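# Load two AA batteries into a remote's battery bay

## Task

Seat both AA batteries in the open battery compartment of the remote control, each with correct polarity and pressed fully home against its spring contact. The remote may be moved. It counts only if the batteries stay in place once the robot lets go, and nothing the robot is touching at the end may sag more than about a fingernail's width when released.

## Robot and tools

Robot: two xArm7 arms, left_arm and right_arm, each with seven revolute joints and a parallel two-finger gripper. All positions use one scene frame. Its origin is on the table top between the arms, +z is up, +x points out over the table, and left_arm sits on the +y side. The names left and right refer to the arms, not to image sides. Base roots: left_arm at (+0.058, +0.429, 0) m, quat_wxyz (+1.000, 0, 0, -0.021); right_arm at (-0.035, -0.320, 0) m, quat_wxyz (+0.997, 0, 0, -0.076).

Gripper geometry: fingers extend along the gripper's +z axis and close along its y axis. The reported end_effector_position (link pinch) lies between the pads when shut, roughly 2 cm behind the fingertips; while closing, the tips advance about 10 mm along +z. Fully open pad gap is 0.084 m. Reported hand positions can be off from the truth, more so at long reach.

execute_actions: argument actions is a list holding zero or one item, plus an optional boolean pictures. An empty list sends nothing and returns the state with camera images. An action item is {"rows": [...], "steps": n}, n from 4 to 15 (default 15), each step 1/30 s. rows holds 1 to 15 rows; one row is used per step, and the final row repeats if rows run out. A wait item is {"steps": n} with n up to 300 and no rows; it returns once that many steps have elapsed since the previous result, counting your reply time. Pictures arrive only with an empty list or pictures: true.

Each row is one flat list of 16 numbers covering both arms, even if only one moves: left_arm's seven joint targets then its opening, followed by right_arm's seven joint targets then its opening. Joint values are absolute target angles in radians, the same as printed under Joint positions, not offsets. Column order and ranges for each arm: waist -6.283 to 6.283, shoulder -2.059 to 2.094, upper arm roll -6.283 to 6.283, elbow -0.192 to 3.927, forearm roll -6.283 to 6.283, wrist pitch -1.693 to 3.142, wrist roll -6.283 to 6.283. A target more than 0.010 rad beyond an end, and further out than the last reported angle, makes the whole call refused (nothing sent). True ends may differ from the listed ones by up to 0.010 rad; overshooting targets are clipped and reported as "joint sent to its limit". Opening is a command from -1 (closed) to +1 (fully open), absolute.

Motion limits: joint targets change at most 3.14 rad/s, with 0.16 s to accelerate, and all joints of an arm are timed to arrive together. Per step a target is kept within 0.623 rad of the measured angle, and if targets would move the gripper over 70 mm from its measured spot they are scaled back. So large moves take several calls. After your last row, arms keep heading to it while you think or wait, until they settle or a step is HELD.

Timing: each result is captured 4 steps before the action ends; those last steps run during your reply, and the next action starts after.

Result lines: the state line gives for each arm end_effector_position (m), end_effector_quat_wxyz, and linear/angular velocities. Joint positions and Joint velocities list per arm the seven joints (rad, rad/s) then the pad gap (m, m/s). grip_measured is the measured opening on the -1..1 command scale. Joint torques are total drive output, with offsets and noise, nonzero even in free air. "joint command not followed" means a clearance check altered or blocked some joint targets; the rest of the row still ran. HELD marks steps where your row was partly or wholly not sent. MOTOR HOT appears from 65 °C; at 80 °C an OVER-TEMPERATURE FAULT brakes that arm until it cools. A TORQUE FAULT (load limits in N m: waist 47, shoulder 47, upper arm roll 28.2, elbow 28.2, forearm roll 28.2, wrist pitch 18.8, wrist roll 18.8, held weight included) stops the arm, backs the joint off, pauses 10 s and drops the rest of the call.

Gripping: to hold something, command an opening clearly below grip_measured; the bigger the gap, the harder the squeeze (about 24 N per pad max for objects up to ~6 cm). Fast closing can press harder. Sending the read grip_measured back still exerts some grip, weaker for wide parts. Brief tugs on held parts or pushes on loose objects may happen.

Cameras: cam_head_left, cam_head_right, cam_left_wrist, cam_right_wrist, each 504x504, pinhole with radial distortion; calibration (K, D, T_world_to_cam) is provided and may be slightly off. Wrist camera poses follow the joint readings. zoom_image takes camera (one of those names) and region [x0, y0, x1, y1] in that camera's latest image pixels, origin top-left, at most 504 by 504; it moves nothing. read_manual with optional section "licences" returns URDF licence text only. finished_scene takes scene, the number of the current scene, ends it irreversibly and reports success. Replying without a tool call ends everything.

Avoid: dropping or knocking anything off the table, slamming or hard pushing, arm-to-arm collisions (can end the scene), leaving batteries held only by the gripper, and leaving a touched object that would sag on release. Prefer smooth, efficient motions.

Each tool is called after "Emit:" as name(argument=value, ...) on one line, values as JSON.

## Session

Emit:
execute_actions(actions=[])

Scene clock: 0.00 s of 5800.00 s.
left_arm: end_effector_position=(+0.5771, +0.5255, +0.1687) grip_measured=+1.00 end_effector_quat_wxyz=(+0.105, -0.281, +0.892, -0.339) end_effector_velocity=(-0.000, +0.001, -0.000) end_effector_angular_velocity=(-0.001, +0.001, +0.002) | right_arm: end_effector_position=(+0.3580, -0.3814, +0.2469) grip_measured=+1.00 end_effector_quat_wxyz=(-0.001, +0.997, -0.078, -0.004) end_effector_velocity=(+0.000, +0.000, +0.000) end_effector_angular_velocity=(+0.000, -0.001, +0.000)
Joint positions: left_arm=[ 0.005  0.229  0.503  1.068 -1.023  1.035 -2.669  0.084] | right_arm=[-0.002 -0.248 -0.001  0.914  0.001  1.17  -0.001  0.084]
Joint velocities: left_arm=[ 0.001 -0.     0.    -0.001 -0.     0.    -0.    -0.   ] | right_arm=[ 0.001 -0.    -0.     0.     0.     0.     0.    -0.   ]
Joint torques (N m, as the arm reports them, + toward a larger angle): no reading
Motor temperatures (°C, as the motors report them): left_arm=[36 35 39 35 40 35 39] | right_arm=[36 39 38 39 40 40 42]
camera_calibration (this result's frames):
cam_left_wrist: T_world_to_cam=[[-0.437969, 0.610862, -0.659569, 0.0740551], [0.820852, 0.570908, -0.0163171, -0.700636], [0.366586, -0.548555, -0.751467, 0.334131], [0, 0, 0, 1]] pos_world=[0.485064, 0.53805, 0.288501]
cam_right_wrist: T_world_to_cam=[[-0.169871, -0.985366, 0.0140633, -0.288118], [-0.985462, 0.169812, -0.0052456, 0.485869], [0.00278071, -0.0147499, -0.999887, 0.373283], [0, 0, 0, 1]] pos_world=[0.428825, -0.360902, 0.379841]

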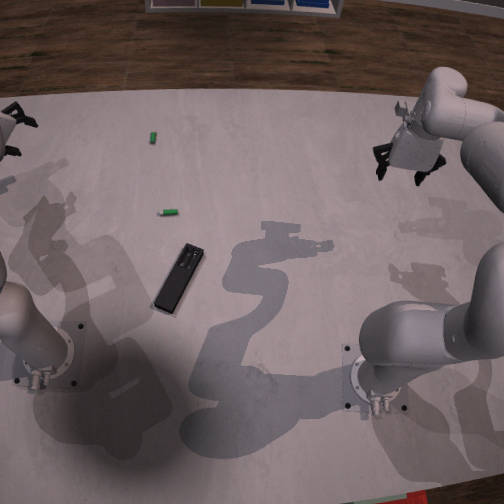

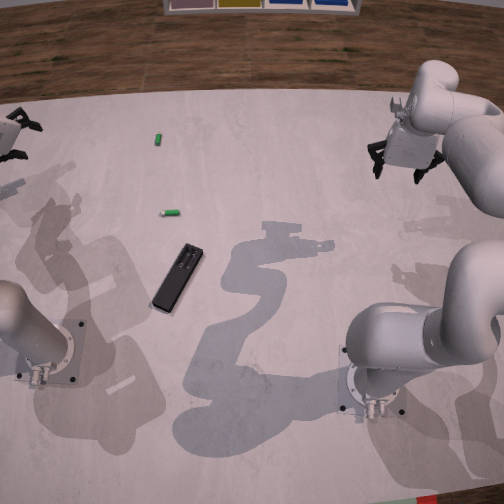

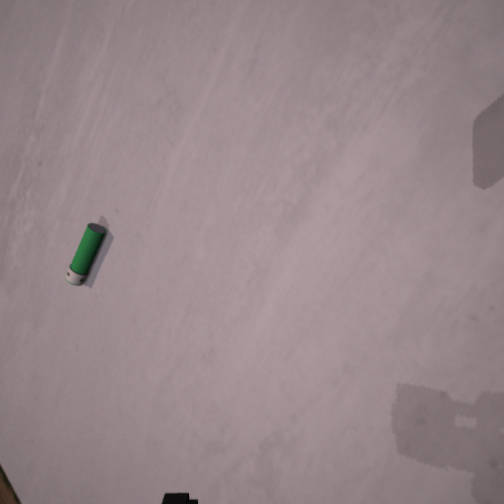

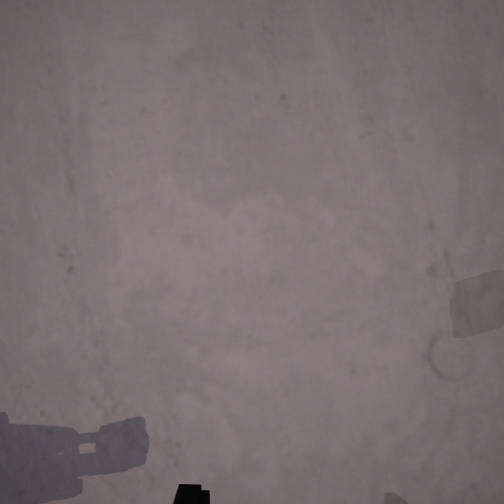

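Emit:
zoom_image(camera="cam_head_left", region=[130,120,230,330])

Emit:
zoom_image(camera="cam_head_right", region=[130,120,230,330])

Region (130, 120, 230, 330) of cam_head_left's 504x504 image, scaled by 2.400, with more detail than that image has; it fills the left 240 columns of this view, and the rest is white.

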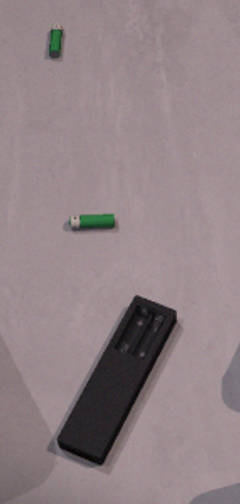

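Region (130, 120, 230, 330) of cam_head_right's 504x504 image, scaled by 2.400, with more detail than that image has; it fills the left 240 columns of this view, and the rest is white.

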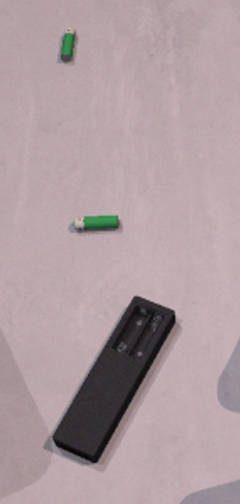

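Emit:
zoom_image(camera="cam_head_left", region=[150,235,215,320])

Emit:
zoom_image(camera="cam_head_right", region=[150,235,215,320])

Emit:
zoom_image(camera="cam_head_left", region=[140,125,190,225])

Emit:
zoom_image(camera="cam_head_right", region=[140,125,190,225])

Region (150, 235, 215, 320) of cam_head_left's 504x504 image, scaled by 5.929, with more detail than that image has; it fills the left 385 columns of this view, and the rest is white.

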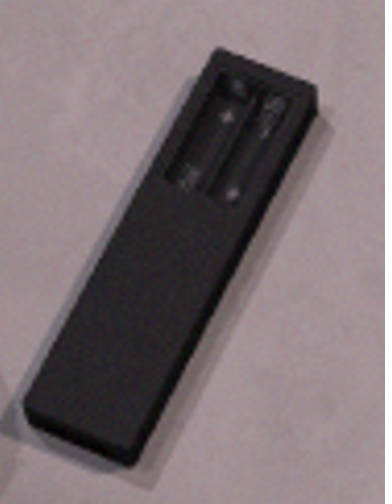

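Region (150, 235, 215, 320) of cam_head_right's 504x504 image, scaled by 5.929, with more detail than that image has; it fills the left 385 columns of this view, and the rest is white.

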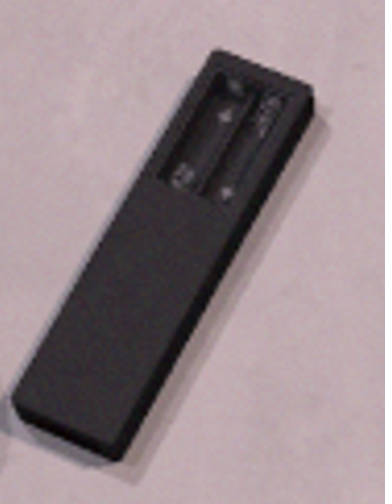

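Region (140, 125, 190, 225) of cam_head_left's 504x504 image, scaled by 5.040, with more detail than that image has.

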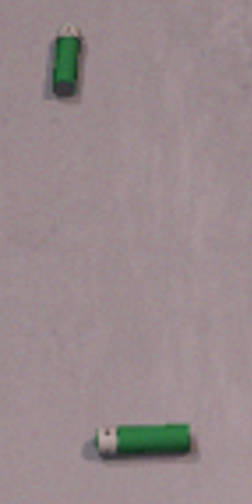

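Region (140, 125, 190, 225) of cam_head_right's 504x504 image, scaled by 5.040, with more detail than that image has.

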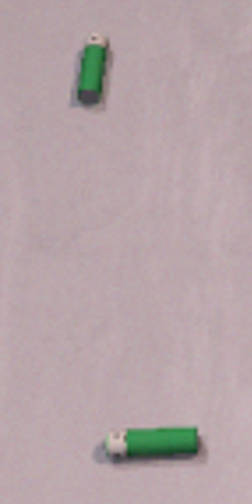

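Emit:
execute_actions(actions=[{"rows":[[-0.2685,0.9,0,2.25,0,1.35,-0.3105,1,0.9458,0.75,0,1.95,0,1.2,-0.762,1]],"steps":15}])

Emit:
execute_actions(actions=[{"rows":[[-0.2685,0.9,0,2.25,0,1.35,-0.3105,1,0.9458,0.75,0,1.95,0,1.2,-0.762,1]],"steps":15}])

Emit:
execute_actions(actions=[{"rows":[[-0.2685,0.96,0,2.24,0,1.28,-0.3105,1,0.9458,0.84,0,1.99,0,1.15,-0.762,1],[-0.2685,0.96,0,2.24,0,1.28,-0.3105,1,0.9458,0.84,0,1.99,0,1.15,-0.762,1],[-0.2685,0.96,0,2.24,0,1.28,-0.3105,1,0.9458,0.84,0,1.99,0,1.15,-0.762,1],[-0.2685,0.96,0,2.24,0,1.28,-0.3105,1,0.9458,0.84,0,1.99,0,1.15,-0.762,1],[-0.2685,1.0096,0,2.2237,0,1.2141,-0.3105,1,0.9458,0.8923,0,2.015,0,1.1227,-0.762,1]],"steps":15}], pictures=true)

Scene clock: 6.00 s of 5800.00 s.
left_arm: end_effector_position=(+0.6004, +0.3755, +0.1033) grip_measured=+1.00 end_effector_quat_wxyz=(-0.006, +0.141, +0.956, -0.259) end_effector_velocity=(+0.055, -0.469, -0.182) end_effector_angular_velocity=(+0.620, -0.382, -3.419) | right_arm: end_effector_position=(+0.4477, -0.2420, +0.2386) grip_measured=+1.00 end_effector_quat_wxyz=(-0.001, +0.973, +0.231, -0.009) end_effector_velocity=(+0.197, +0.554, -0.081) end_effector_angular_velocity=(+0.009, +0.044, +1.857)
Joint positions: left_arm=[-0.11   0.51   0.291  1.382 -0.709  1.168 -2.354  0.084] | right_arm=[ 0.314  0.069 -0.002  1.234  0.     1.182 -0.306  0.084]
Joint velocities: left_arm=[-0.406  0.977 -0.742  1.336  1.345  0.451  1.344 -0.   ] | right_arm=[ 1.026  1.021  0.027  1.009  0.001  0.03  -0.804 -0.   ]
Joint torques (N m, as the arm reports them, + toward a larger angle): left_arm=[ -2.63 -22.75   1.98  11.6    0.57  -0.03   0.45] | right_arm=[  1.37 -19.73   0.29  11.54   0.49  -1.72  -0.13]
Motor temperatures (°C, as the motors report them): left_arm=[36 35 40 36 40 35 39] | right_arm=[36 39 38 40 40 40 42]
Steps of this call (steps 1 to 90: nothing new was sent; then 2.63 s passed at rest; steps 91 to 101: the first 11 steps of this action). Readings (joint positions):
91: left_arm=[0.005 0.230 0.503 1.068 -1.022 1.035 -2.668] | right_arm=[-0.001 -0.248 -0.001 0.915 0.001 1.170 -0.001]
92: left_arm=[0.004 0.235 0.500 1.074 -1.015 1.039 -2.660] | right_arm=[0.005 -0.242 -0.003 0.921 0.001 1.171 -0.009]
94: left_arm=[-0.013 0.286 0.469 1.131 -0.960 1.064 -2.605] | right_arm=[0.061 -0.184 -0.011 0.982 0.000 1.174 -0.070]
98: left_arm=[-0.070 0.413 0.363 1.261 -0.830 1.124 -2.476] | right_arm=[0.210 -0.035 -0.003 1.130 0.001 1.179 -0.215]
101: the state above

Scene clock: 6.50 s of 5800.00 s.
left_arm: end_effector_position=(+0.7036, +0.2269, +0.1474) grip_measured=+1.00 end_effector_quat_wxyz=(+0.004, +0.888, +0.460, -0.025) end_effector_velocity=(+0.092, -0.112, +0.096) end_effector_angular_velocity=(+0.128, -0.479, -3.531) | right_arm: end_effector_position=(+0.4707, +0.0375, +0.1798) grip_measured=+1.00 end_effector_quat_wxyz=(-0.000, +0.812, +0.584, -0.004) end_effector_velocity=(-0.124, +0.548, -0.158) end_effector_angular_velocity=(+0.026, -0.028, +1.440)
Joint positions: left_arm=[-0.258  0.868  0.022  2.171 -0.059  1.335 -1.227  0.084] | right_arm=[ 0.767  0.555  0.     1.742  0.     1.195 -0.633  0.084]
Joint velocities: left_arm=[-0.122  0.284 -0.216  0.721  0.534  0.136  3.115 -0.   ] | right_arm=[ 0.838  0.913  0.     0.973 -0.     0.023 -0.602 -0.   ]
Joint torques (N m, as the arm reports them, + toward a larger angle): left_arm=[  6.96 -27.11   3.12   9.79   0.21  -0.87   0.21] | right_arm=[  1.33 -26.87   0.06  11.87   0.54  -1.43  -0.47]
Motor temperatures (°C, as the motors report them): left_arm=[36 35 40 36 40 35 39] | right_arm=[36 39 38 40 40 40 42]
Steps of this call (steps 1 to 4: the last 4 steps of your previous action; steps 5 to 15: the first 11 steps of this action). Readings (joint positions):
5: left_arm=[-0.176 0.673 0.170 1.656 -0.437 1.243 -2.077] | right_arm=[0.476 0.238 0.000 1.403 0.000 1.187 -0.423]
6: left_arm=[-0.188 0.701 0.148 1.719 -0.385 1.256 -2.014] | right_arm=[0.506 0.271 0.000 1.438 0.000 1.188 -0.445]
8: left_arm=[-0.209 0.747 0.112 1.842 -0.297 1.277 -1.882] | right_arm=[0.566 0.336 0.000 1.508 0.000 1.189 -0.488]
12: left_arm=[-0.240 0.826 0.054 2.063 -0.138 1.316 -1.537] | right_arm=[0.682 0.463 0.000 1.644 0.000 1.193 -0.572]
15: the state above

Scene clock: 7.00 s of 5800.00 s.
left_arm: end_effector_position=(+0.7171, +0.2178, +0.0647) grip_measured=+1.00 end_effector_quat_wxyz=(-0.005, +1.000, +0.001, -0.015) end_effector_velocity=(+0.043, -0.013, +0.067) end_effector_angular_velocity=(-0.049, -0.160, -0.013) | right_arm: end_effector_position=(+0.4440, +0.1591, +0.0778) grip_measured=+1.00 end_effector_quat_wxyz=(+0.002, +0.715, +0.699, -0.003) end_effector_velocity=(-0.008, +0.046, +0.041) end_effector_angular_velocity=(+0.088, -0.049, +0.048)
Joint positions: left_arm=[-0.268  1.023  0.     2.21  -0.     1.218 -0.312  0.084] | right_arm=[ 0.941  0.893 -0.004  2.012 -0.     1.124 -0.762  0.084]
Joint velocities: left_arm=[ 0.    -0.047 -0.     0.076  0.003 -0.045  0.012  0.   ] | right_arm=[ 0.027 -0.026  0.033  0.052  0.002 -0.019 -0.001  0.   ]
Joint torques (N m, as the arm reports them, + toward a larger angle): left_arm=[ -2.08 -40.76  -0.19  17.32   0.74  -1.57   0.3 ] | right_arm=[  3.08 -33.91   0.34  13.31   0.59  -1.98  -0.33]
Motor temperatures (°C, as the motors report them): left_arm=[36 35 40 36 40 35 39] | right_arm=[36 39 38 40 40 40 42]
Steps of this call (steps 1 to 4: the last 4 steps of your previous action; steps 5 to 15: the first 11 steps of this action). Readings (joint positions):
5: left_arm=[-0.265 0.893 0.006 2.232 -0.013 1.347 -0.704] | right_arm=[0.904 0.705 0.000 1.902 0.000 1.199 -0.732]
6: left_arm=[-0.265 0.896 0.005 2.236 -0.009 1.347 -0.601] | right_arm=[0.927 0.738 0.002 1.932 0.000 1.195 -0.746]
8: left_arm=[-0.266 0.909 0.003 2.242 -0.004 1.329 -0.432] | right_arm=[0.949 0.808 0.008 1.976 0.001 1.166 -0.758]
12: left_arm=[-0.268 0.997 0.001 2.227 -0.000 1.230 -0.317] | right_arm=[0.943 0.882 -0.003 2.006 -0.000 1.130 -0.762]
15: the state above
camera_calibration (this result's frames):
cam_left_wrist: T_world_to_cam=[[0.0111481, -0.999924, -0.00518332, 0.241186], [-0.999765, -0.0112424, 0.0185385, 0.788505], [-0.0185953, 0.00497544, -0.999815, 0.207611], [0, 0, 0, 1]] pos_world=[0.789492, 0.249, 0.194205]
cam_right_wrist: T_world_to_cam=[[0.999174, -0.0381676, 0.0139313, -0.408208], [-0.0380774, -0.999252, -0.00668089, 0.243424], [0.0141759, 0.00614491, -0.999881, 0.203559], [0, 0, 0, 1]] pos_world=[0.414254, 0.22641, 0.210848]

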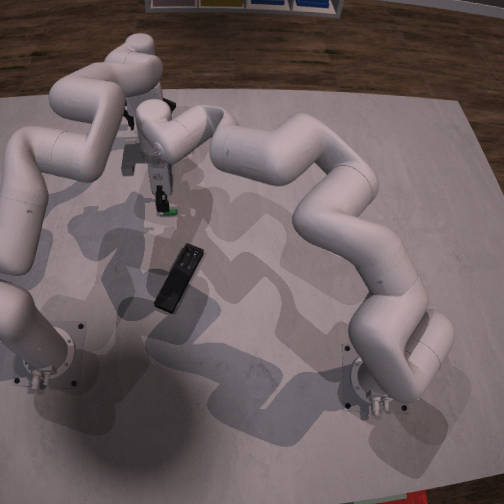

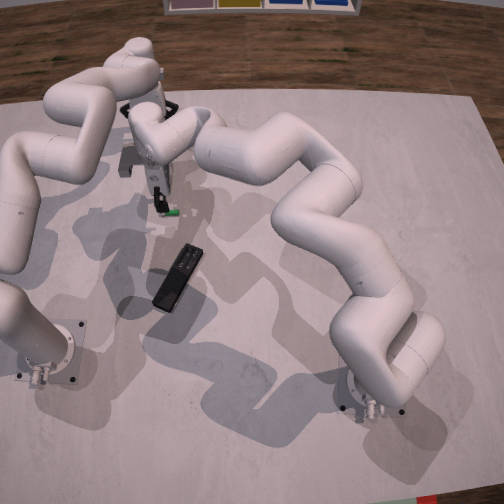

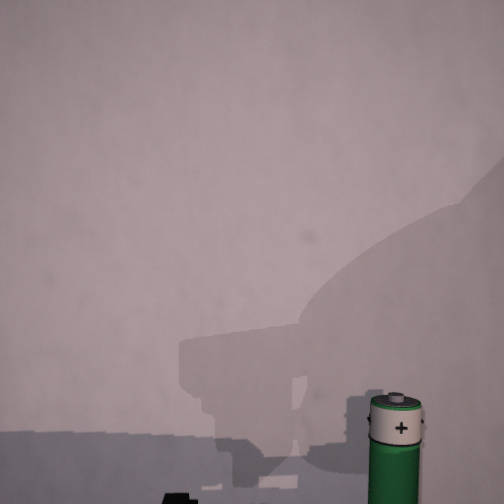

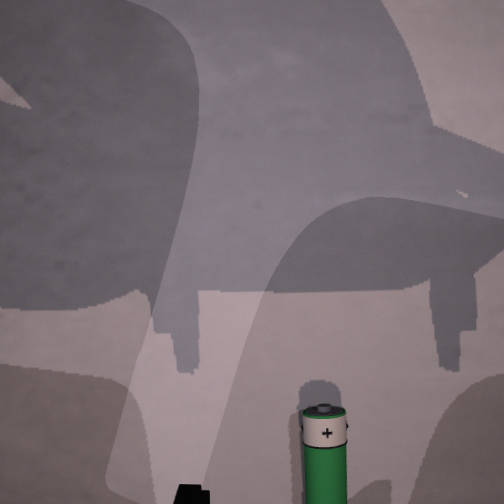

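Emit:
execute_actions(actions=[])

Scene clock: 7.87 s of 5800.00 s.
left_arm: end_effector_position=(+0.7243, +0.2149, +0.0800) grip_measured=+1.00 end_effector_quat_wxyz=(-0.000, +1.000, +0.000, -0.000) end_effector_velocity=(+0.000, +0.000, +0.000) end_effector_angular_velocity=(+0.001, -0.001, -0.001) | right_arm: end_effector_position=(+0.4412, +0.1641, +0.0800) grip_measured=+1.00 end_effector_quat_wxyz=(+0.000, +0.713, +0.702, +0.000) end_effector_velocity=(-0.000, +0.001, +0.000) end_effector_angular_velocity=(+0.001, -0.000, +0.001)
Joint positions: left_arm=[-0.268  1.01   0.     2.224 -0.     1.214 -0.311  0.084] | right_arm=[ 0.946  0.892 -0.     2.015 -0.     1.123 -0.762  0.084]
Joint velocities: left_arm=[ 0.    -0.    -0.    -0.     0.001 -0.     0.    -0.   ] | right_arm=[ 0.001  0.    -0.     0.002  0.001  0.    -0.001  0.   ]
Joint torques (N m, as the arm reports them, + toward a larger angle): left_arm=[ -2.01 -28.59   0.06  11.66   0.56  -0.86   0.28] | right_arm=[  0.32 -30.7   -0.78  12.1    0.58  -1.77  -0.34]
Motor temperatures (°C, as the motors report them): left_arm=[36 35 40 36 40 35 39] | right_arm=[36 39 38 40 40 40 42]
Kept back: nothing.
Steps of this call (steps 1 to 4: the last 4 steps of your previous action; steps 5 to 26: the robot went on to your last target). Readings (joint positions):
1: left_arm=[-0.268 1.020 0.000 2.214 -0.000 1.217 -0.312] | right_arm=[0.942 0.892 -0.003 2.014 -0.000 1.123 -0.762]
2: left_arm=[-0.268 1.014 0.000 2.220 -0.000 1.215 -0.311] | right_arm=[0.943 0.891 -0.002 2.015 -0.000 1.123 -0.762]
4: left_arm=[-0.268 1.005 0.000 2.228 -0.000 1.213 -0.311] | right_arm=[0.945 0.889 -0.000 2.017 0.000 1.122 -0.762]
8: left_arm=[-0.268 1.007 0.000 2.226 -0.000 1.214 -0.311] | right_arm=[0.945 0.891 -0.000 2.015 -0.000 1.123 -0.762]
26: the state above
camera_calibration (this result's frames):
cam_left_wrist: T_world_to_cam=[[0.00880923, -0.99995, 0.00470562, 0.239171], [-0.999902, -0.00885965, -0.0108034, 0.79731], [0.0108445, -0.00460999, -0.999931, 0.20383], [0, 0, 0, 1]] pos_world=[0.792915, 0.247162, 0.211304]
cam_right_wrist: T_world_to_cam=[[0.999402, -0.0310958, 0.0151036, -0.406615], [-0.0308988, -0.999437, -0.0131081, 0.245683], [0.0155027, 0.0126335, -0.9998, 0.204114], [0, 0, 0, 1]] pos_world=[0.410799, 0.230321, 0.213435]

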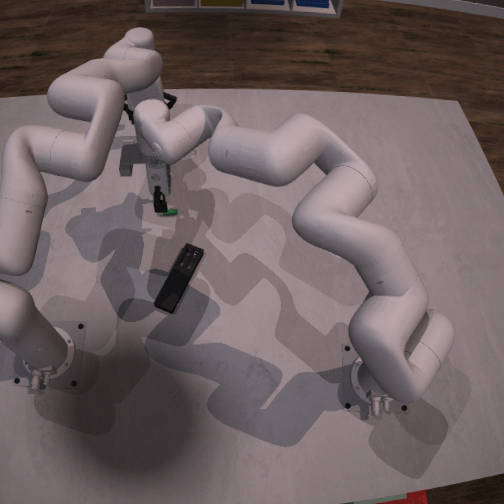

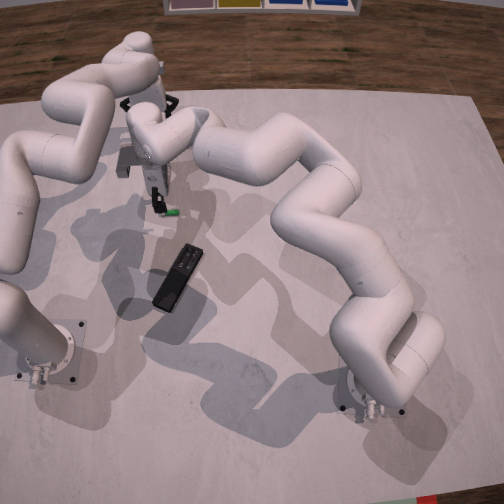

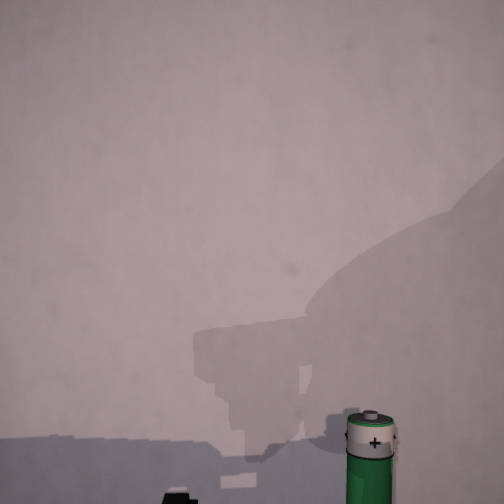

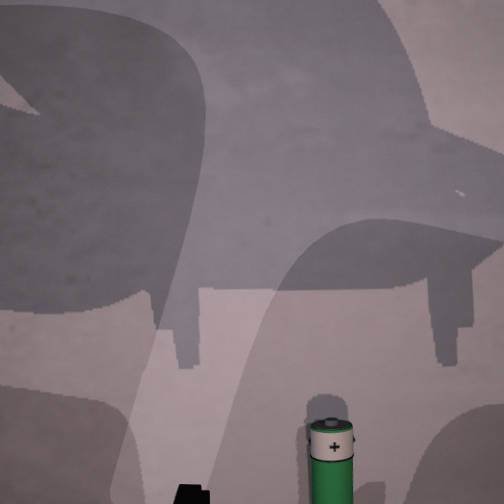

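Emit:
execute_actions(actions=[{"rows":[[-0.271,1.014,0,2.214,0,1.200,-0.313,1,0.9434,0.8918,0,1.996,0,1.104,-0.7645,1],[-0.2737,1.018,0,2.204,0,1.186,-0.3157,1,0.941,0.8912,0,1.977,0,1.086,-0.767,1],[-0.2763,1.022,0,2.195,0,1.172,-0.3183,1,0.9386,0.8906,0,1.959,0,1.068,-0.7694,1],[-0.279,1.0265,0,2.185,0,1.158,-0.321,1,0.936,0.890,0,1.940,0,1.050,-0.772,1],[-0.2815,1.0308,0,2.1753,0,1.1445,-0.3235,1,0.9337,0.8895,0,1.9212,0,1.0317,-0.7743,1]],"steps":12}], pictures=true)

Scene clock: 9.00 s of 5800.00 s.
left_arm: end_effector_position=(+0.7172, +0.2064, +0.0469) grip_measured=+1.00 end_effector_quat_wxyz=(-0.001, +1.000, -0.001, -0.004) end_effector_velocity=(-0.047, -0.017, -0.103) end_effector_angular_velocity=(+0.030, +0.132, -0.026) | right_arm: end_effector_position=(+0.4400, +0.1500, +0.0477) grip_measured=+1.00 end_effector_quat_wxyz=(+0.000, +0.713, +0.701, -0.004) end_effector_velocity=(-0.009, -0.052, -0.090) end_effector_angular_velocity=(-0.084, +0.066, -0.025)
Joint positions: left_arm=[-0.282  1.034 -0.001  2.173 -0.     1.148 -0.323  0.084] | right_arm=[ 0.933  0.893 -0.001  1.922 -0.     1.037 -0.774  0.084]
Joint velocities: left_arm=[-0.033  0.088 -0.016 -0.112 -0.001 -0.065 -0.015 -0.   ] | right_arm=[-0.03   0.047 -0.016 -0.162 -0.001 -0.103 -0.015 -0.   ]
Joint torques (N m, as the arm reports them, + toward a larger angle): left_arm=[  2.06 -35.51   1.41  15.21   0.79  -1.25   0.07] | right_arm=[  4.09 -36.84   1.51  16.19   0.58  -2.34  -0.15]
Motor temperatures (°C, as the motors report them): left_arm=[36 35 40 36 40 35 39] | right_arm=[36 39 38 40 40 40 42]
Steps of this call (steps 1 to 15: the robot went on to your last target; steps 16 to 26: nothing new was sent; steps 27 to 34: the first 8 steps of this action). Readings (joint positions):
27: left_arm=[-0.269 1.010 0.000 2.223 -0.000 1.214 -0.311] | right_arm=[0.946 0.892 0.000 2.015 -0.000 1.122 -0.762]
28: left_arm=[-0.269 1.010 0.000 2.221 0.000 1.208 -0.312] | right_arm=[0.945 0.891 0.000 2.010 0.000 1.116 -0.763]
30: left_arm=[-0.273 1.015 0.001 2.208 0.000 1.186 -0.316] | right_arm=[0.942 0.889 0.001 1.983 0.000 1.088 -0.767]
34: the state above
camera_calibration (this result's frames):
cam_left_wrist: T_world_to_cam=[[0.00692753, -0.999972, 0.00286854, 0.232354], [-0.999974, -0.00693355, -0.0020948, 0.789035], [0.00211463, -0.00285395, -0.999994, 0.176659], [0, 0, 0, 1]] pos_world=[0.787031, 0.238323, 0.177644]
cam_right_wrist: T_world_to_cam=[[0.99942, -0.0324846, 0.0101829, -0.404908], [-0.032419, -0.999453, -0.00654682, 0.231461], [0.01039, 0.00621291, -0.999927, 0.175175], [0, 0, 0, 1]] pos_world=[0.410357, 0.217093, 0.180801]

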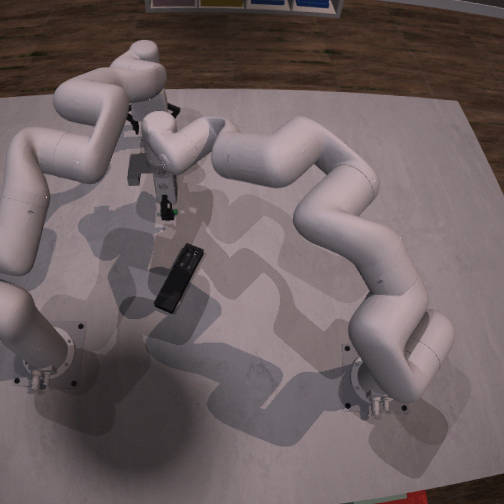

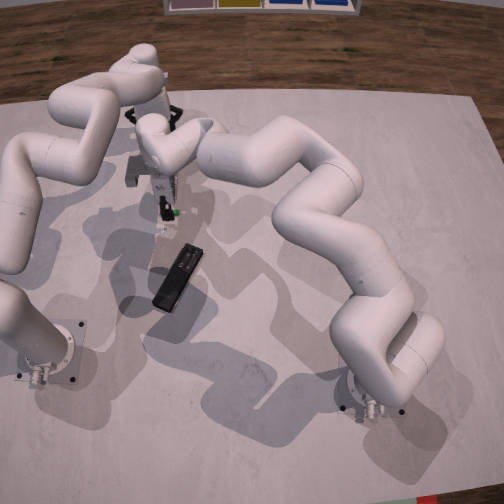

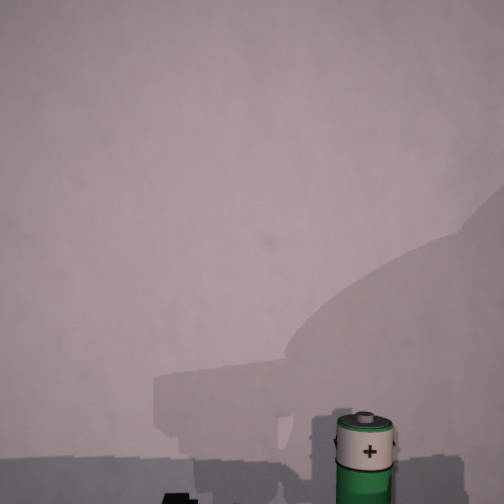

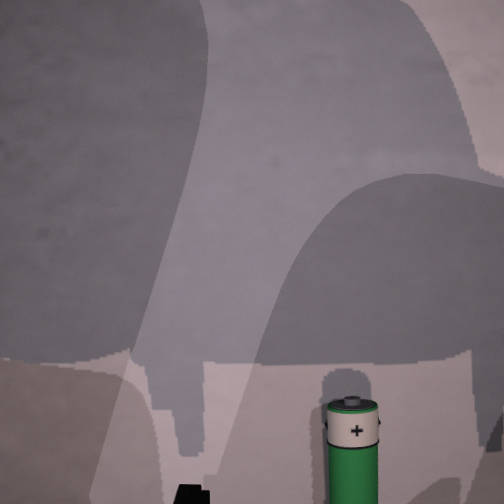

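Emit:
execute_actions(actions=[{"rows":[[-0.2815,1.035,0,2.174,0,1.139,-0.3235,1,0.9337,0.894,0,1.9203,0,1.026,-0.7743,1],[-0.2815,1.039,0,2.173,0,1.134,-0.3235,1,0.9337,0.8986,0,1.9194,0,1.021,-0.7743,1],[-0.2815,1.043,0,2.1717,0,1.1285,-0.3235,1,0.9337,0.903,0,1.9185,0,1.0155,-0.7743,1],[-0.2815,1.0475,0,2.1705,0,1.123,-0.3235,1,0.9337,0.9077,0,1.9176,0,1.010,-0.7743,1],[-0.2815,1.0516,0,2.169,0,1.1177,-0.3235,1,0.9337,0.9122,0,1.9168,0,1.0045,-0.7743,1],[-0.2815,1.0558,0,2.168,0,1.112,-0.3235,1,0.9337,0.9168,0,1.9159,0,0.999,-0.7743,1],[-0.2815,1.060,0,2.167,0,1.107,-0.3235,1,0.9337,0.9213,0,1.915,0,0.9936,-0.7743,1],[-0.2815,1.0641,0,2.1657,0,1.1016,-0.3235,1,0.9337,0.9259,0,1.9141,0,0.9882,-0.7743,1]],"steps":15}], pictures=true)

Scene clock: 9.73 s of 5800.00 s.
left_arm: end_effector_position=(+0.7184, +0.2073, +0.0240) grip_measured=+1.00 end_effector_quat_wxyz=(-0.001, +1.000, +0.000, -0.002) end_effector_velocity=(-0.005, +0.002, -0.024) end_effector_angular_velocity=(+0.005, +0.018, +0.002) | right_arm: end_effector_position=(+0.4397, +0.1511, +0.0244) grip_measured=+1.00 end_effector_quat_wxyz=(+0.000, +0.712, +0.702, -0.002) end_effector_velocity=(-0.003, -0.004, -0.022) end_effector_angular_velocity=(-0.011, +0.011, -0.000)
Joint positions: left_arm=[-0.281  1.066  0.     2.164 -0.     1.103 -0.324  0.084] | right_arm=[ 0.934  0.927  0.     1.913 -0.     0.99  -0.774  0.084]
Joint velocities: left_arm=[ 0.001  0.028 -0.    -0.015 -0.001 -0.024 -0.001  0.   ] | right_arm=[-0.     0.028 -0.    -0.012  0.    -0.025 -0.001  0.   ]
Joint torques (N m, as the arm reports them, + toward a larger angle): left_arm=[ -1.92 -31.94  -0.22  12.63   0.65  -0.93   0.17] | right_arm=[  0.43 -34.24  -0.73  13.37   0.56  -1.94  -0.38]
Motor temperatures (°C, as the motors report them): left_arm=[36 35 40 37 40 35 39] | right_arm=[36 39 38 40 40 40 42]
Steps of this call (steps 1 to 4: the last 4 steps of your previous action; steps 5 to 11: the robot went on to your last target; steps 12 to 22: the first 11 steps of this action). Readings (joint positions):
12: left_arm=[-0.281 1.031 -0.000 2.175 -0.000 1.144 -0.323] | right_arm=[0.934 0.890 -0.000 1.921 -0.000 1.031 -0.774]
13: left_arm=[-0.282 1.032 -0.000 2.175 -0.000 1.142 -0.323] | right_arm=[0.934 0.891 -0.000 1.921 -0.000 1.029 -0.774]
15: left_arm=[-0.282 1.038 -0.000 2.174 0.000 1.133 -0.323] | right_arm=[0.934 0.898 -0.000 1.921 0.000 1.020 -0.774]
19: left_arm=[-0.281 1.057 0.000 2.167 -0.000 1.112 -0.323] | right_arm=[0.934 0.918 0.000 1.915 -0.000 0.999 -0.774]
22: the state above
camera_calibration (this result's frames):
cam_left_wrist: T_world_to_cam=[[0.00886118, -0.999956, 0.00305036, 0.231889], [-0.999942, -0.00887948, -0.00603724, 0.790672], [0.00606406, -0.00299669, -0.999977, 0.150925], [0, 0, 0, 1]] pos_world=[0.787656, 0.239352, 0.154988]
cam_right_wrist: T_world_to_cam=[[0.999452, -0.0307935, 0.0121063, -0.404696], [-0.0306736, -0.99948, -0.00996608, 0.231759], [0.0124069, 0.00958928, -0.999877, 0.150486], [0, 0, 0, 1]] pos_world=[0.409716, 0.217733, 0.157676]

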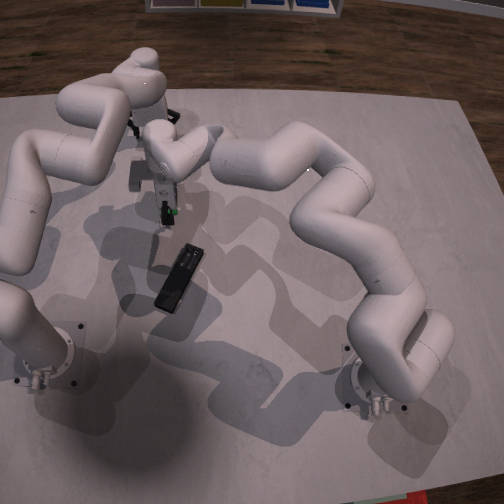

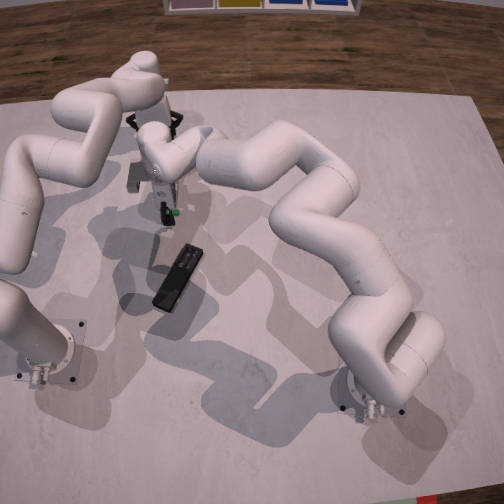

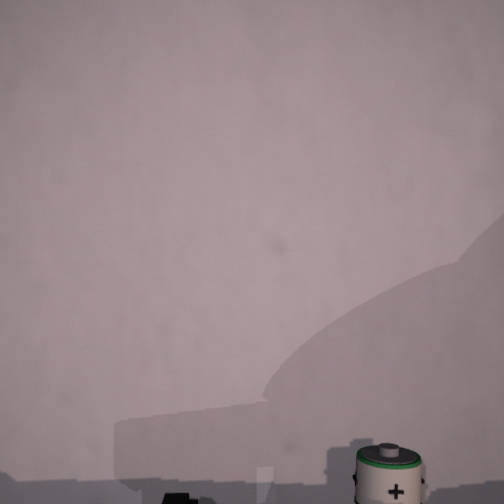

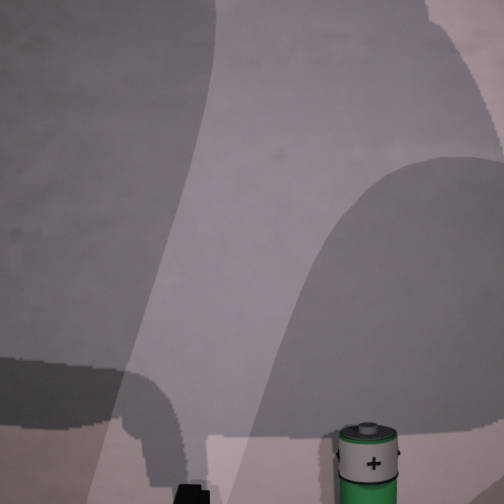

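Emit:
execute_actions(actions=[{"rows":[[-0.2815,1.0635,0,2.1657,0,1.1016,-0.3235,0.6,0.9337,0.9250,0,1.9141,0,0.9882,-0.7743,0.6],[-0.2815,1.063,0,2.1657,0,1.1016,-0.3235,0.3,0.9337,0.9245,0,1.9141,0,0.9882,-0.7743,0.3],[-0.2815,1.063,0,2.1657,0,1.1016,-0.3235,0,0.9337,0.9245,0,1.9141,0,0.9882,-0.7743,0],[-0.2815,1.063,0,2.1657,0,1.1016,-0.3235,-0.2,0.9337,0.9245,0,1.9141,0,0.9882,-0.7743,-0.2],[-0.2815,1.063,0,2.1657,0,1.1016,-0.3235,-0.35,0.9337,0.9245,0,1.9141,0,0.9882,-0.7743,-0.35],[-0.2815,1.063,0,2.1657,0,1.1016,-0.3235,-0.45,0.9337,0.9245,0,1.9141,0,0.9882,-0.7743,-0.45],[-0.2815,1.063,0,2.1657,0,1.1016,-0.3235,-0.55,0.9337,0.9245,0,1.9141,0,0.9882,-0.7743,-0.55],[-0.2815,1.063,0,2.1657,0,1.1016,-0.3235,-0.62,0.9337,0.9245,0,1.9141,0,0.9882,-0.7743,-0.62],[-0.2815,1.063,0,2.1657,0,1.1016,-0.3235,-0.68,0.9337,0.9245,0,1.9141,0,0.9882,-0.7743,-0.68],[-0.2815,1.063,0,2.1657,0,1.1016,-0.3235,-0.74,0.9337,0.9245,0,1.9141,0,0.9882,-0.7743,-0.74],[-0.2815,1.063,0,2.1657,0,1.1016,-0.3235,-0.8,0.9337,0.9245,0,1.9141,0,0.9882,-0.7743,-0.8],[-0.2815,1.063,0,2.1657,0,1.1016,-0.3235,-0.9,0.9337,0.9245,0,1.9141,0,0.9882,-0.7743,-0.9]],"steps":15}])

Scene clock: 10.57 s of 5800.00 s.
left_arm: end_effector_position=(+0.7200, +0.2067, +0.0268) grip_measured=-0.69 end_effector_quat_wxyz=(+0.000, +1.000, +0.000, +0.000) end_effector_velocity=(+0.001, -0.001, +0.002) end_effector_angular_velocity=(-0.004, -0.002, +0.000) | right_arm: end_effector_position=(+0.4408, +0.1522, +0.0268) grip_measured=-0.51 end_effector_quat_wxyz=(-0.000, +0.712, +0.702, +0.001) end_effector_velocity=(-0.001, -0.000, -0.001) end_effector_angular_velocity=(-0.001, +0.003, -0.001)
Joint positions: left_arm=[-0.281  1.063 -0.     2.166 -0.     1.102 -0.323  0.014] | right_arm=[ 0.934  0.925  0.     1.914  0.     0.988 -0.774  0.022]
Joint velocities: left_arm=[ 0.    -0.001 -0.001  0.002 -0.003 -0.     0.    -0.002] | right_arm=[ 0.     0.001  0.    -0.     0.001  0.     0.001 -0.184]
Joint torques (N m, as the arm reports them, + toward a larger angle): left_arm=[ -1.83 -28.38   0.01  11.29   0.73  -0.99   0.2 ] | right_arm=[  0.35 -30.79  -0.75  11.71   0.41  -1.78  -0.35]
Motor temperatures (°C, as the motors report them): left_arm=[36 35 40 37 40 35 39] | right_arm=[36 39 38 40 40 40 42]
Steps of this call (steps 1 to 4: the last 4 steps of your previous action; steps 5 to 14: the robot went on to your last target; steps 15 to 25: the first 11 steps of this action). Readings (joint positions):
15: left_arm=[-0.281 1.064 0.000 2.166 -0.000 1.102 -0.324] | right_arm=[0.934 0.926 0.000 1.914 -0.000 0.988 -0.774]
16: left_arm=[-0.281 1.064 0.000 2.166 -0.000 1.102 -0.323] | right_arm=[0.934 0.925 0.000 1.914 -0.000 0.988 -0.774]
18: left_arm=[-0.281 1.063 -0.000 2.166 -0.000 1.102 -0.324] | right_arm=[0.934 0.925 -0.000 1.914 -0.000 0.988 -0.774]
22: left_arm=[-0.282 1.063 -0.000 2.166 0.000 1.102 -0.323] | right_arm=[0.934 0.924 -0.000 1.914 0.000 0.988 -0.774]
25: the state above

Emit:
execute_actions(actions=[{"rows":[[-0.2815,1.063,0,2.1657,0,1.1016,-0.3235,-0.95,0.9337,0.9245,0,1.9141,0,0.9882,-0.7743,-0.95],[-0.2815,1.063,0,2.1657,0,1.1016,-0.3235,-0.95,0.9337,0.9245,0,1.9141,0,0.9882,-0.7743,-0.95],[-0.2815,1.055,0,2.174,0,1.118,-0.3235,-0.95,0.9337,0.915,0,1.919,0,1.002,-0.7743,-0.95],[-0.2815,1.044,0,2.187,0,1.141,-0.3235,-0.95,0.9337,0.902,0,1.926,0,1.022,-0.7743,-0.95],[-0.2815,1.030,0,2.202,0,1.171,-0.3235,-0.95,0.9337,0.886,0,1.935,0,1.047,-0.7743,-0.95],[-0.2815,1.015,0,2.219,0,1.203,-0.3235,-0.95,0.9337,0.869,0,1.944,0,1.074,-0.7743,-0.95],[-0.2815,1.000,0,2.236,0,1.235,-0.3235,-0.95,0.9337,0.852,0,1.954,0,1.101,-0.7743,-0.95],[-0.2815,0.985,0,2.253,0,1.267,-0.3235,-0.95,0.9337,0.835,0,1.963,0,1.128,-0.7743,-0.95],[-0.2815,0.9708,0,2.269,0,1.2982,-0.3235,-0.95,0.9337,0.8181,0,1.9729,0,1.1548,-0.7743,-0.95]],"steps":13}], pictures=true)

Scene clock: 11.27 s of 5800.00 s.
left_arm: end_effector_position=(+0.7207, +0.2065, +0.0805) grip_measured=-0.69 end_effector_quat_wxyz=(-0.001, +1.000, +0.000, -0.002) end_effector_velocity=(+0.034, -0.011, +0.515) end_effector_angular_velocity=(-0.053, -0.161, +0.000) | right_arm: end_effector_position=(+0.4414, +0.1528, +0.0769) grip_measured=-0.69 end_effector_quat_wxyz=(-0.000, +0.712, +0.702, -0.001) end_effector_velocity=(+0.021, +0.020, +0.449) end_effector_angular_velocity=(+0.092, -0.092, -0.001)
Joint positions: left_arm=[-0.281  1.01   0.     2.226 -0.     1.22  -0.323  0.014] | right_arm=[ 0.934  0.86   0.     1.949 -0.     1.091 -0.774  0.014]
Joint velocities: left_arm=[ 0.    -0.497 -0.001  0.551  0.002  0.879 -0.001  0.   ] | right_arm=[-0.001 -0.549 -0.     0.332  0.001  0.75   0.     0.   ]
Joint torques (N m, as the arm reports them, + toward a larger angle): left_arm=[ -1.83 -30.97  -0.12  12.79   0.72  -0.89   0.23] | right_arm=[  0.33 -31.82  -0.7   12.04   0.57  -1.34  -0.35]
Motor temperatures (°C, as the motors report them): left_arm=[36 36 40 37 40 35 39] | right_arm=[36 39 38 40 40 40 42]
Steps of this call (steps 1 to 4: the last 4 steps of your previous action; steps 5 to 12: the robot went on to your last target; steps 13 to 21: the first 9 steps of this action). Readings (joint positions):
13: left_arm=[-0.282 1.063 -0.000 2.166 -0.000 1.102 -0.324] | right_arm=[0.934 0.925 -0.000 1.914 -0.000 0.988 -0.774]
14: left_arm=[-0.282 1.063 -0.000 2.166 -0.000 1.102 -0.324] | right_arm=[0.934 0.925 -0.000 1.914 -0.000 0.988 -0.774]
16: left_arm=[-0.282 1.062 0.000 2.167 -0.000 1.108 -0.323] | right_arm=[0.934 0.922 0.000 1.915 -0.000 0.994 -0.774]
20: left_arm=[-0.281 1.026 0.000 2.208 -0.000 1.191 -0.324] | right_arm=[0.934 0.878 0.000 1.939 -0.000 1.066 -0.774]
21: the state above
camera_calibration (this result's frames):
cam_left_wrist: T_world_to_cam=[[0.00886988, -0.999955, 0.00348487, 0.230894], [-0.999934, -0.00889523, -0.00732812, 0.793419], [0.00735879, -0.00341964, -0.999967, 0.206558], [0, 0, 0, 1]] pos_world=[0.789798, 0.238647, 0.21156]
cam_right_wrist: T_world_to_cam=[[0.999424, -0.0308357, 0.0142056, -0.407107], [-0.0306636, -0.999456, -0.0121762, 0.234157], [0.0145733, 0.0117336, -0.999825, 0.201689], [0, 0, 0, 1]] pos_world=[0.411113, 0.21911, 0.210288]

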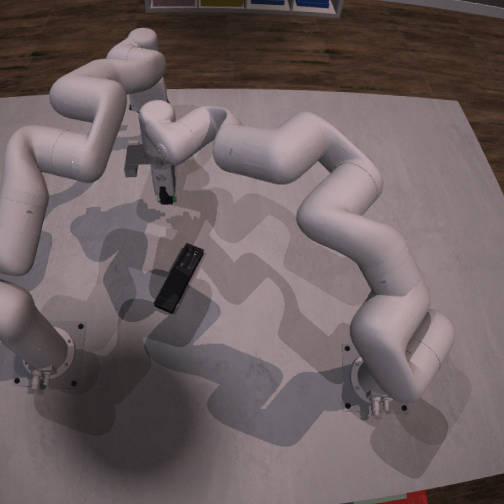

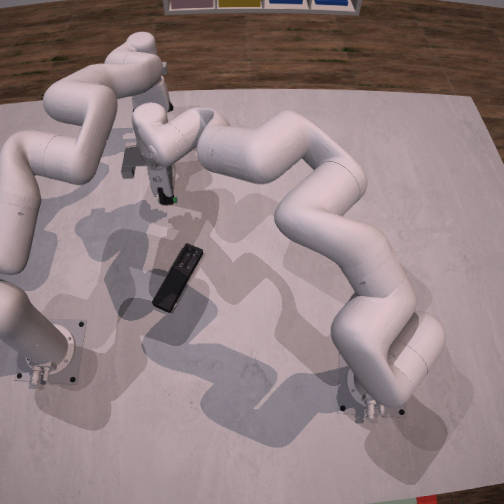

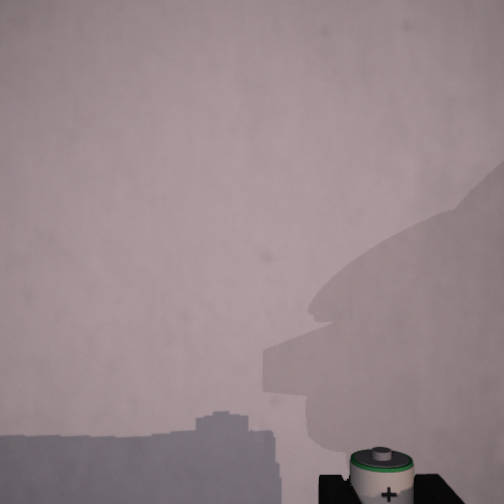

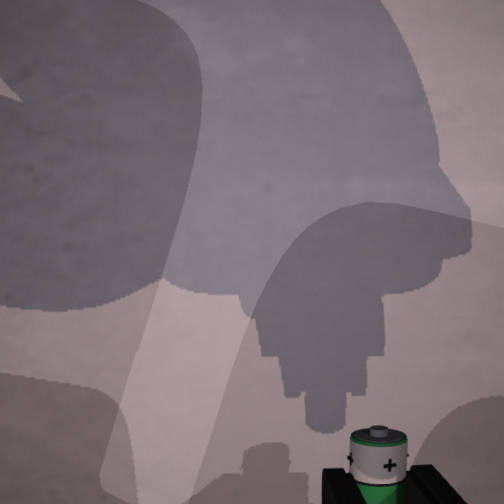

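Emit:
execute_actions(actions=[{"rows":[[-0.2,0.9708,0,2.269,0,1.2982,-0.35,-0.95,0.9337,0.79,0,1.93,0,1.14,-0.87,-0.95],[-0.12,0.9708,0,2.269,0,1.2982,-0.37,-0.95,0.938,0.755,0,1.87,0,1.115,-0.98,-0.95],[-0.04,0.96,0,2.25,0,1.29,-0.39,-0.95,0.943,0.72,0,1.81,0,1.09,-1.09,-0.95],[0.03,0.92,0,2.19,0,1.27,-0.41,-0.95,0.948,0.685,0,1.75,0,1.065,-1.2,-0.95],[0.08,0.85,0,2.09,0,1.24,-0.43,-0.95,0.952,0.65,0,1.69,0,1.04,-1.31,-0.95],[0.1,0.76,0,1.96,0,1.2,-0.44,-0.95,0.956,0.62,0,1.64,0,1.02,-1.42,-0.95],[0.1,0.67,0,1.82,0,1.15,-0.45,-0.95,0.96,0.59,0,1.59,0,1.0,-1.53,-0.95],[0.1,0.57,0,1.68,0,1.11,-0.46,-0.95,0.964,0.565,0,1.55,0,0.985,-1.63,-0.95],[0.1,0.47,0,1.53,0,1.06,-0.47,-0.95,0.968,0.54,0,1.51,0,0.97,-1.72,-0.95],[0.1,0.37,0,1.39,0,1.02,-0.48,-0.95,0.971,0.52,0,1.48,0,0.96,-1.79,-0.95],[0.1,0.27,0,1.24,0,0.97,-0.485,-0.95,0.9725,0.508,0,1.46,0,0.952,-1.84,-0.95],[0.1,0.1793,0,1.1037,0,0.9244,-0.487,-0.95,0.9729,0.5017,0,1.4489,0,0.9472,-1.860,-0.95]],"steps":15}])

Emit:
execute_actions(actions=[{"steps":14}])

Emit:
execute_actions(actions=[])

Scene clock: 12.43 s of 5800.00 s.
left_arm: end_effector_position=(+0.7261, +0.3665, +0.1361) grip_measured=-0.69 end_effector_quat_wxyz=(-0.001, +0.988, +0.153, +0.001) end_effector_velocity=(-0.161, +0.400, +0.239) end_effector_angular_velocity=(-0.018, -0.263, +0.845) | right_arm: end_effector_position=(+0.3913, +0.1250, +0.1118) grip_measured=-0.69 end_effector_quat_wxyz=(-0.000, +0.406, +0.914, +0.000) end_effector_velocity=(-0.242, -0.103, -0.009) end_effector_angular_velocity=(-0.002, +0.017, +3.105)
Joint positions: left_arm=[-0.054  0.799  0.003  2.015  0.     1.214 -0.4    0.014] | right_arm=[ 0.958  0.601  0.001  1.613  0.     1.011 -1.498  0.014]
Joint velocities: left_arm=[ 0.556 -1.464  0.016 -1.871 -0.    -0.669 -0.276 -0.   ] | right_arm=[ 0.148 -0.828  0.02  -1.373  0.001 -0.53  -2.941 -0.   ]
Joint torques (N m, as the arm reports them, + toward a larger angle): left_arm=[-10.25 -36.89  -2.39  15.58   0.57  -1.45   0.2 ] | right_arm=[ -1.38 -26.36  -1.84  12.06   0.49  -1.58   0.03]
Motor temperatures (°C, as the motors report them): left_arm=[36 36 40 37 40 35 39] | right_arm=[36 39 38 41 40 40 42]
Steps of this call (steps 1 to 4: the last 4 steps of your previous action; steps 5 to 24: the robot went on to your last target; steps 25 to 35: the first 11 steps of this action). Readings (joint positions):
25: left_arm=[-0.281 0.971 -0.000 2.269 0.000 1.298 -0.324] | right_arm=[0.934 0.818 0.000 1.973 0.000 1.155 -0.775]
26: left_arm=[-0.277 0.971 -0.002 2.269 -0.000 1.298 -0.326] | right_arm=[0.934 0.816 0.000 1.970 0.000 1.153 -0.783]
28: left_arm=[-0.235 0.970 -0.012 2.268 -0.001 1.298 -0.342] | right_arm=[0.934 0.798 -0.000 1.939 -0.000 1.142 -0.849]
32: left_arm=[-0.118 0.916 0.002 2.181 0.000 1.269 -0.373] | right_arm=[0.943 0.690 -0.001 1.762 -0.000 1.071 -1.191]
35: the state above

Scene clock: 12.90 s of 5800.00 s.
left_arm: end_effector_position=(+0.5675, +0.4542, +0.1525) grip_measured=-0.69 end_effector_quat_wxyz=(+0.000, +0.965, +0.264, +0.001) end_effector_velocity=(-0.311, +0.082, -0.118) end_effector_angular_velocity=(-0.008, +0.254, +0.273) | right_arm: end_effector_position=(+0.3647, +0.1087, +0.1099) grip_measured=-0.69 end_effector_quat_wxyz=(+0.000, +0.229, +0.973, -0.000) end_effector_velocity=(-0.003, +0.003, +0.001) end_effector_angular_velocity=(+0.003, +0.000, +0.010)
Joint positions: left_arm=[ 0.093  0.207 -0.     1.148 -0.     0.939 -0.483  0.014] | right_arm=[ 0.973  0.503 -0.     1.45  -0.     0.947 -1.859  0.014]
Joint velocities: left_arm=[ 0.168 -0.618  0.024 -1.138 -0.    -0.266 -0.082 -0.   ] | right_arm=[ 0.002 -0.004  0.005 -0.003 -0.     0.    -0.003  0.   ]
Joint torques (N m, as the arm reports them, + toward a larger angle): left_arm=[ -5.87 -14.13  -1.13  16.17   0.75  -1.51   0.39] | right_arm=[  0.14 -25.36  -0.73  11.54   0.47  -1.74  -0.36]
Motor temperatures (°C, as the motors report them): left_arm=[36 36 40 37 40 35 39] | right_arm=[36 39 38 41 40 40 42]
Kept back: nothing.
Steps of this call (steps 1 to 4: the last 4 steps of your previous action; steps 5 to 14: the robot went on to your last target). Readings (joint positions):
1: left_arm=[-0.036 0.748 0.004 1.954 0.000 1.190 -0.409] | right_arm=[0.963 0.574 0.001 1.569 0.000 0.995 -1.593]
2: left_arm=[-0.022 0.694 0.005 1.899 0.000 1.166 -0.417] | right_arm=[0.967 0.550 0.001 1.530 0.000 0.980 -1.678]
4: left_arm=[0.003 0.580 0.003 1.786 0.000 1.113 -0.431] | right_arm=[0.972 0.516 0.001 1.474 0.000 0.958 -1.801]
8: left_arm=[0.046 0.387 0.002 1.505 0.000 1.026 -0.457] | right_arm=[0.973 0.502 -0.000 1.450 -0.000 0.948 -1.857]
14: the state above

Scene clock: 12.90 s of 5800.00 s.
left_arm: end_effector_position=(+0.5675, +0.4542, +0.1525) grip_measured=-0.69 end_effector_quat_wxyz=(+0.000, +0.965, +0.264, +0.001) end_effector_velocity=(-0.311, +0.082, -0.118) end_effector_angular_velocity=(-0.008, +0.254, +0.273) | right_arm: end_effector_position=(+0.3647, +0.1087, +0.1099) grip_measured=-0.69 end_effector_quat_wxyz=(+0.000, +0.229, +0.973, -0.000) end_effector_velocity=(-0.003, +0.003, +0.001) end_effector_angular_velocity=(+0.003, +0.000, +0.010)
Joint positions: left_arm=[ 0.093  0.207 -0.     1.148 -0.     0.939 -0.483  0.014] | right_arm=[ 0.973  0.503 -0.     1.45  -0.     0.947 -1.859  0.014]
Joint velocities: left_arm=[ 0.168 -0.618  0.024 -1.138 -0.    -0.266 -0.082 -0.   ] | right_arm=[ 0.002 -0.004  0.005 -0.003 -0.     0.    -0.003  0.   ]
Joint torques (N m, as the arm reports them, + toward a larger angle): left_arm=[ -5.87 -14.13  -1.13  16.17   0.75  -1.51   0.39] | right_arm=[  0.14 -25.36  -0.73  11.54   0.47  -1.74  -0.36]
Motor temperatures (°C, as the motors report them): left_arm=[36 36 40 37 40 35 39] | right_arm=[36 39 38 41 40 40 42]
Kept back: nothing.
camera_calibration (this result's frames):
cam_left_wrist: T_world_to_cam=[[0.515958, -0.856594, 0.00585126, 0.126454], [-0.856502, -0.515989, -0.0126252, 0.792704], [0.0138339, 0.00150248, -0.999903, 0.274664], [0, 0, 0, 1]] pos_world=[0.609908, 0.516933, 0.283906]
cam_right_wrist: T_world_to_cam=[[0.459782, 0.887905, 0.014995, -0.235441], [0.88802, -0.459622, -0.0130005, -0.205489], [-0.00465114, 0.0192932, -0.999803, 0.242486], [0, 0, 0, 1]] pos_world=[0.291858, 0.109923, 0.243297]

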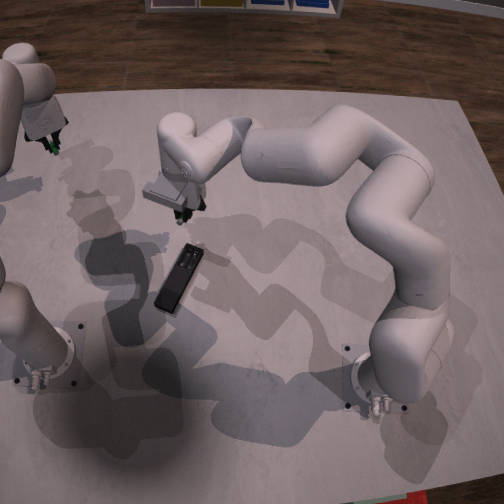

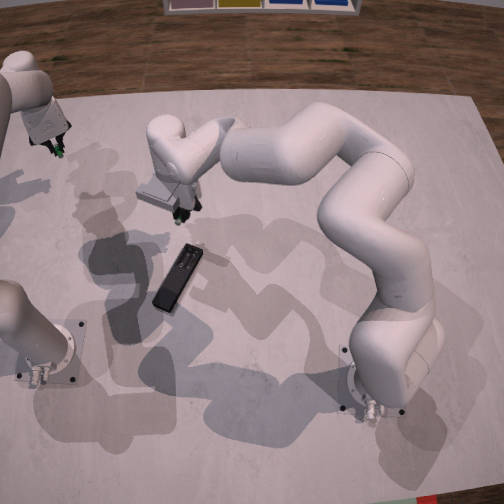

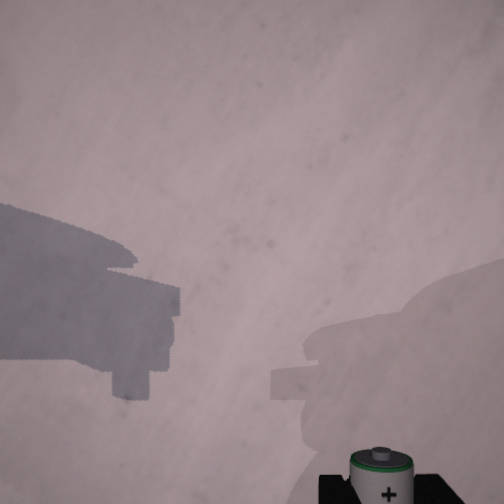

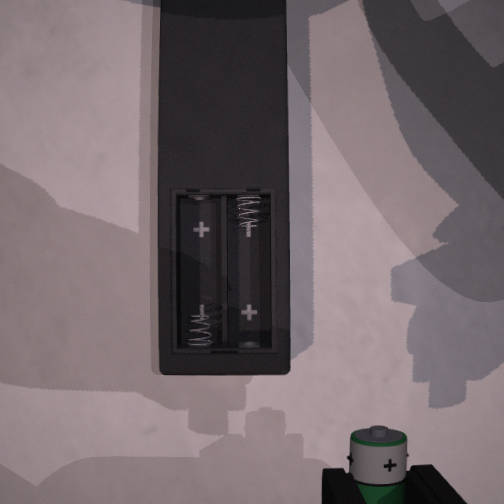

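Emit:
zoom_image(camera="cam_right_wrist", region=[130, 160, 330, 400])

Region (130, 160, 330, 400) of cam_right_wrist's 504x504 image, scaled by 2.100, with more detail than that image has.

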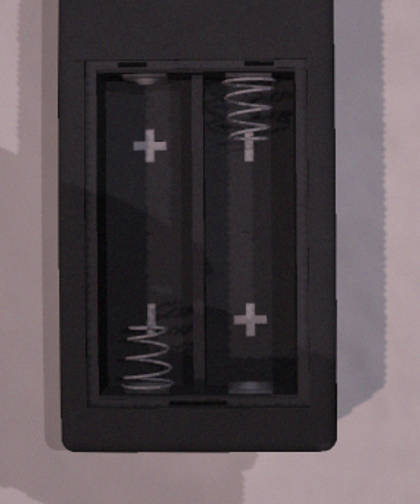

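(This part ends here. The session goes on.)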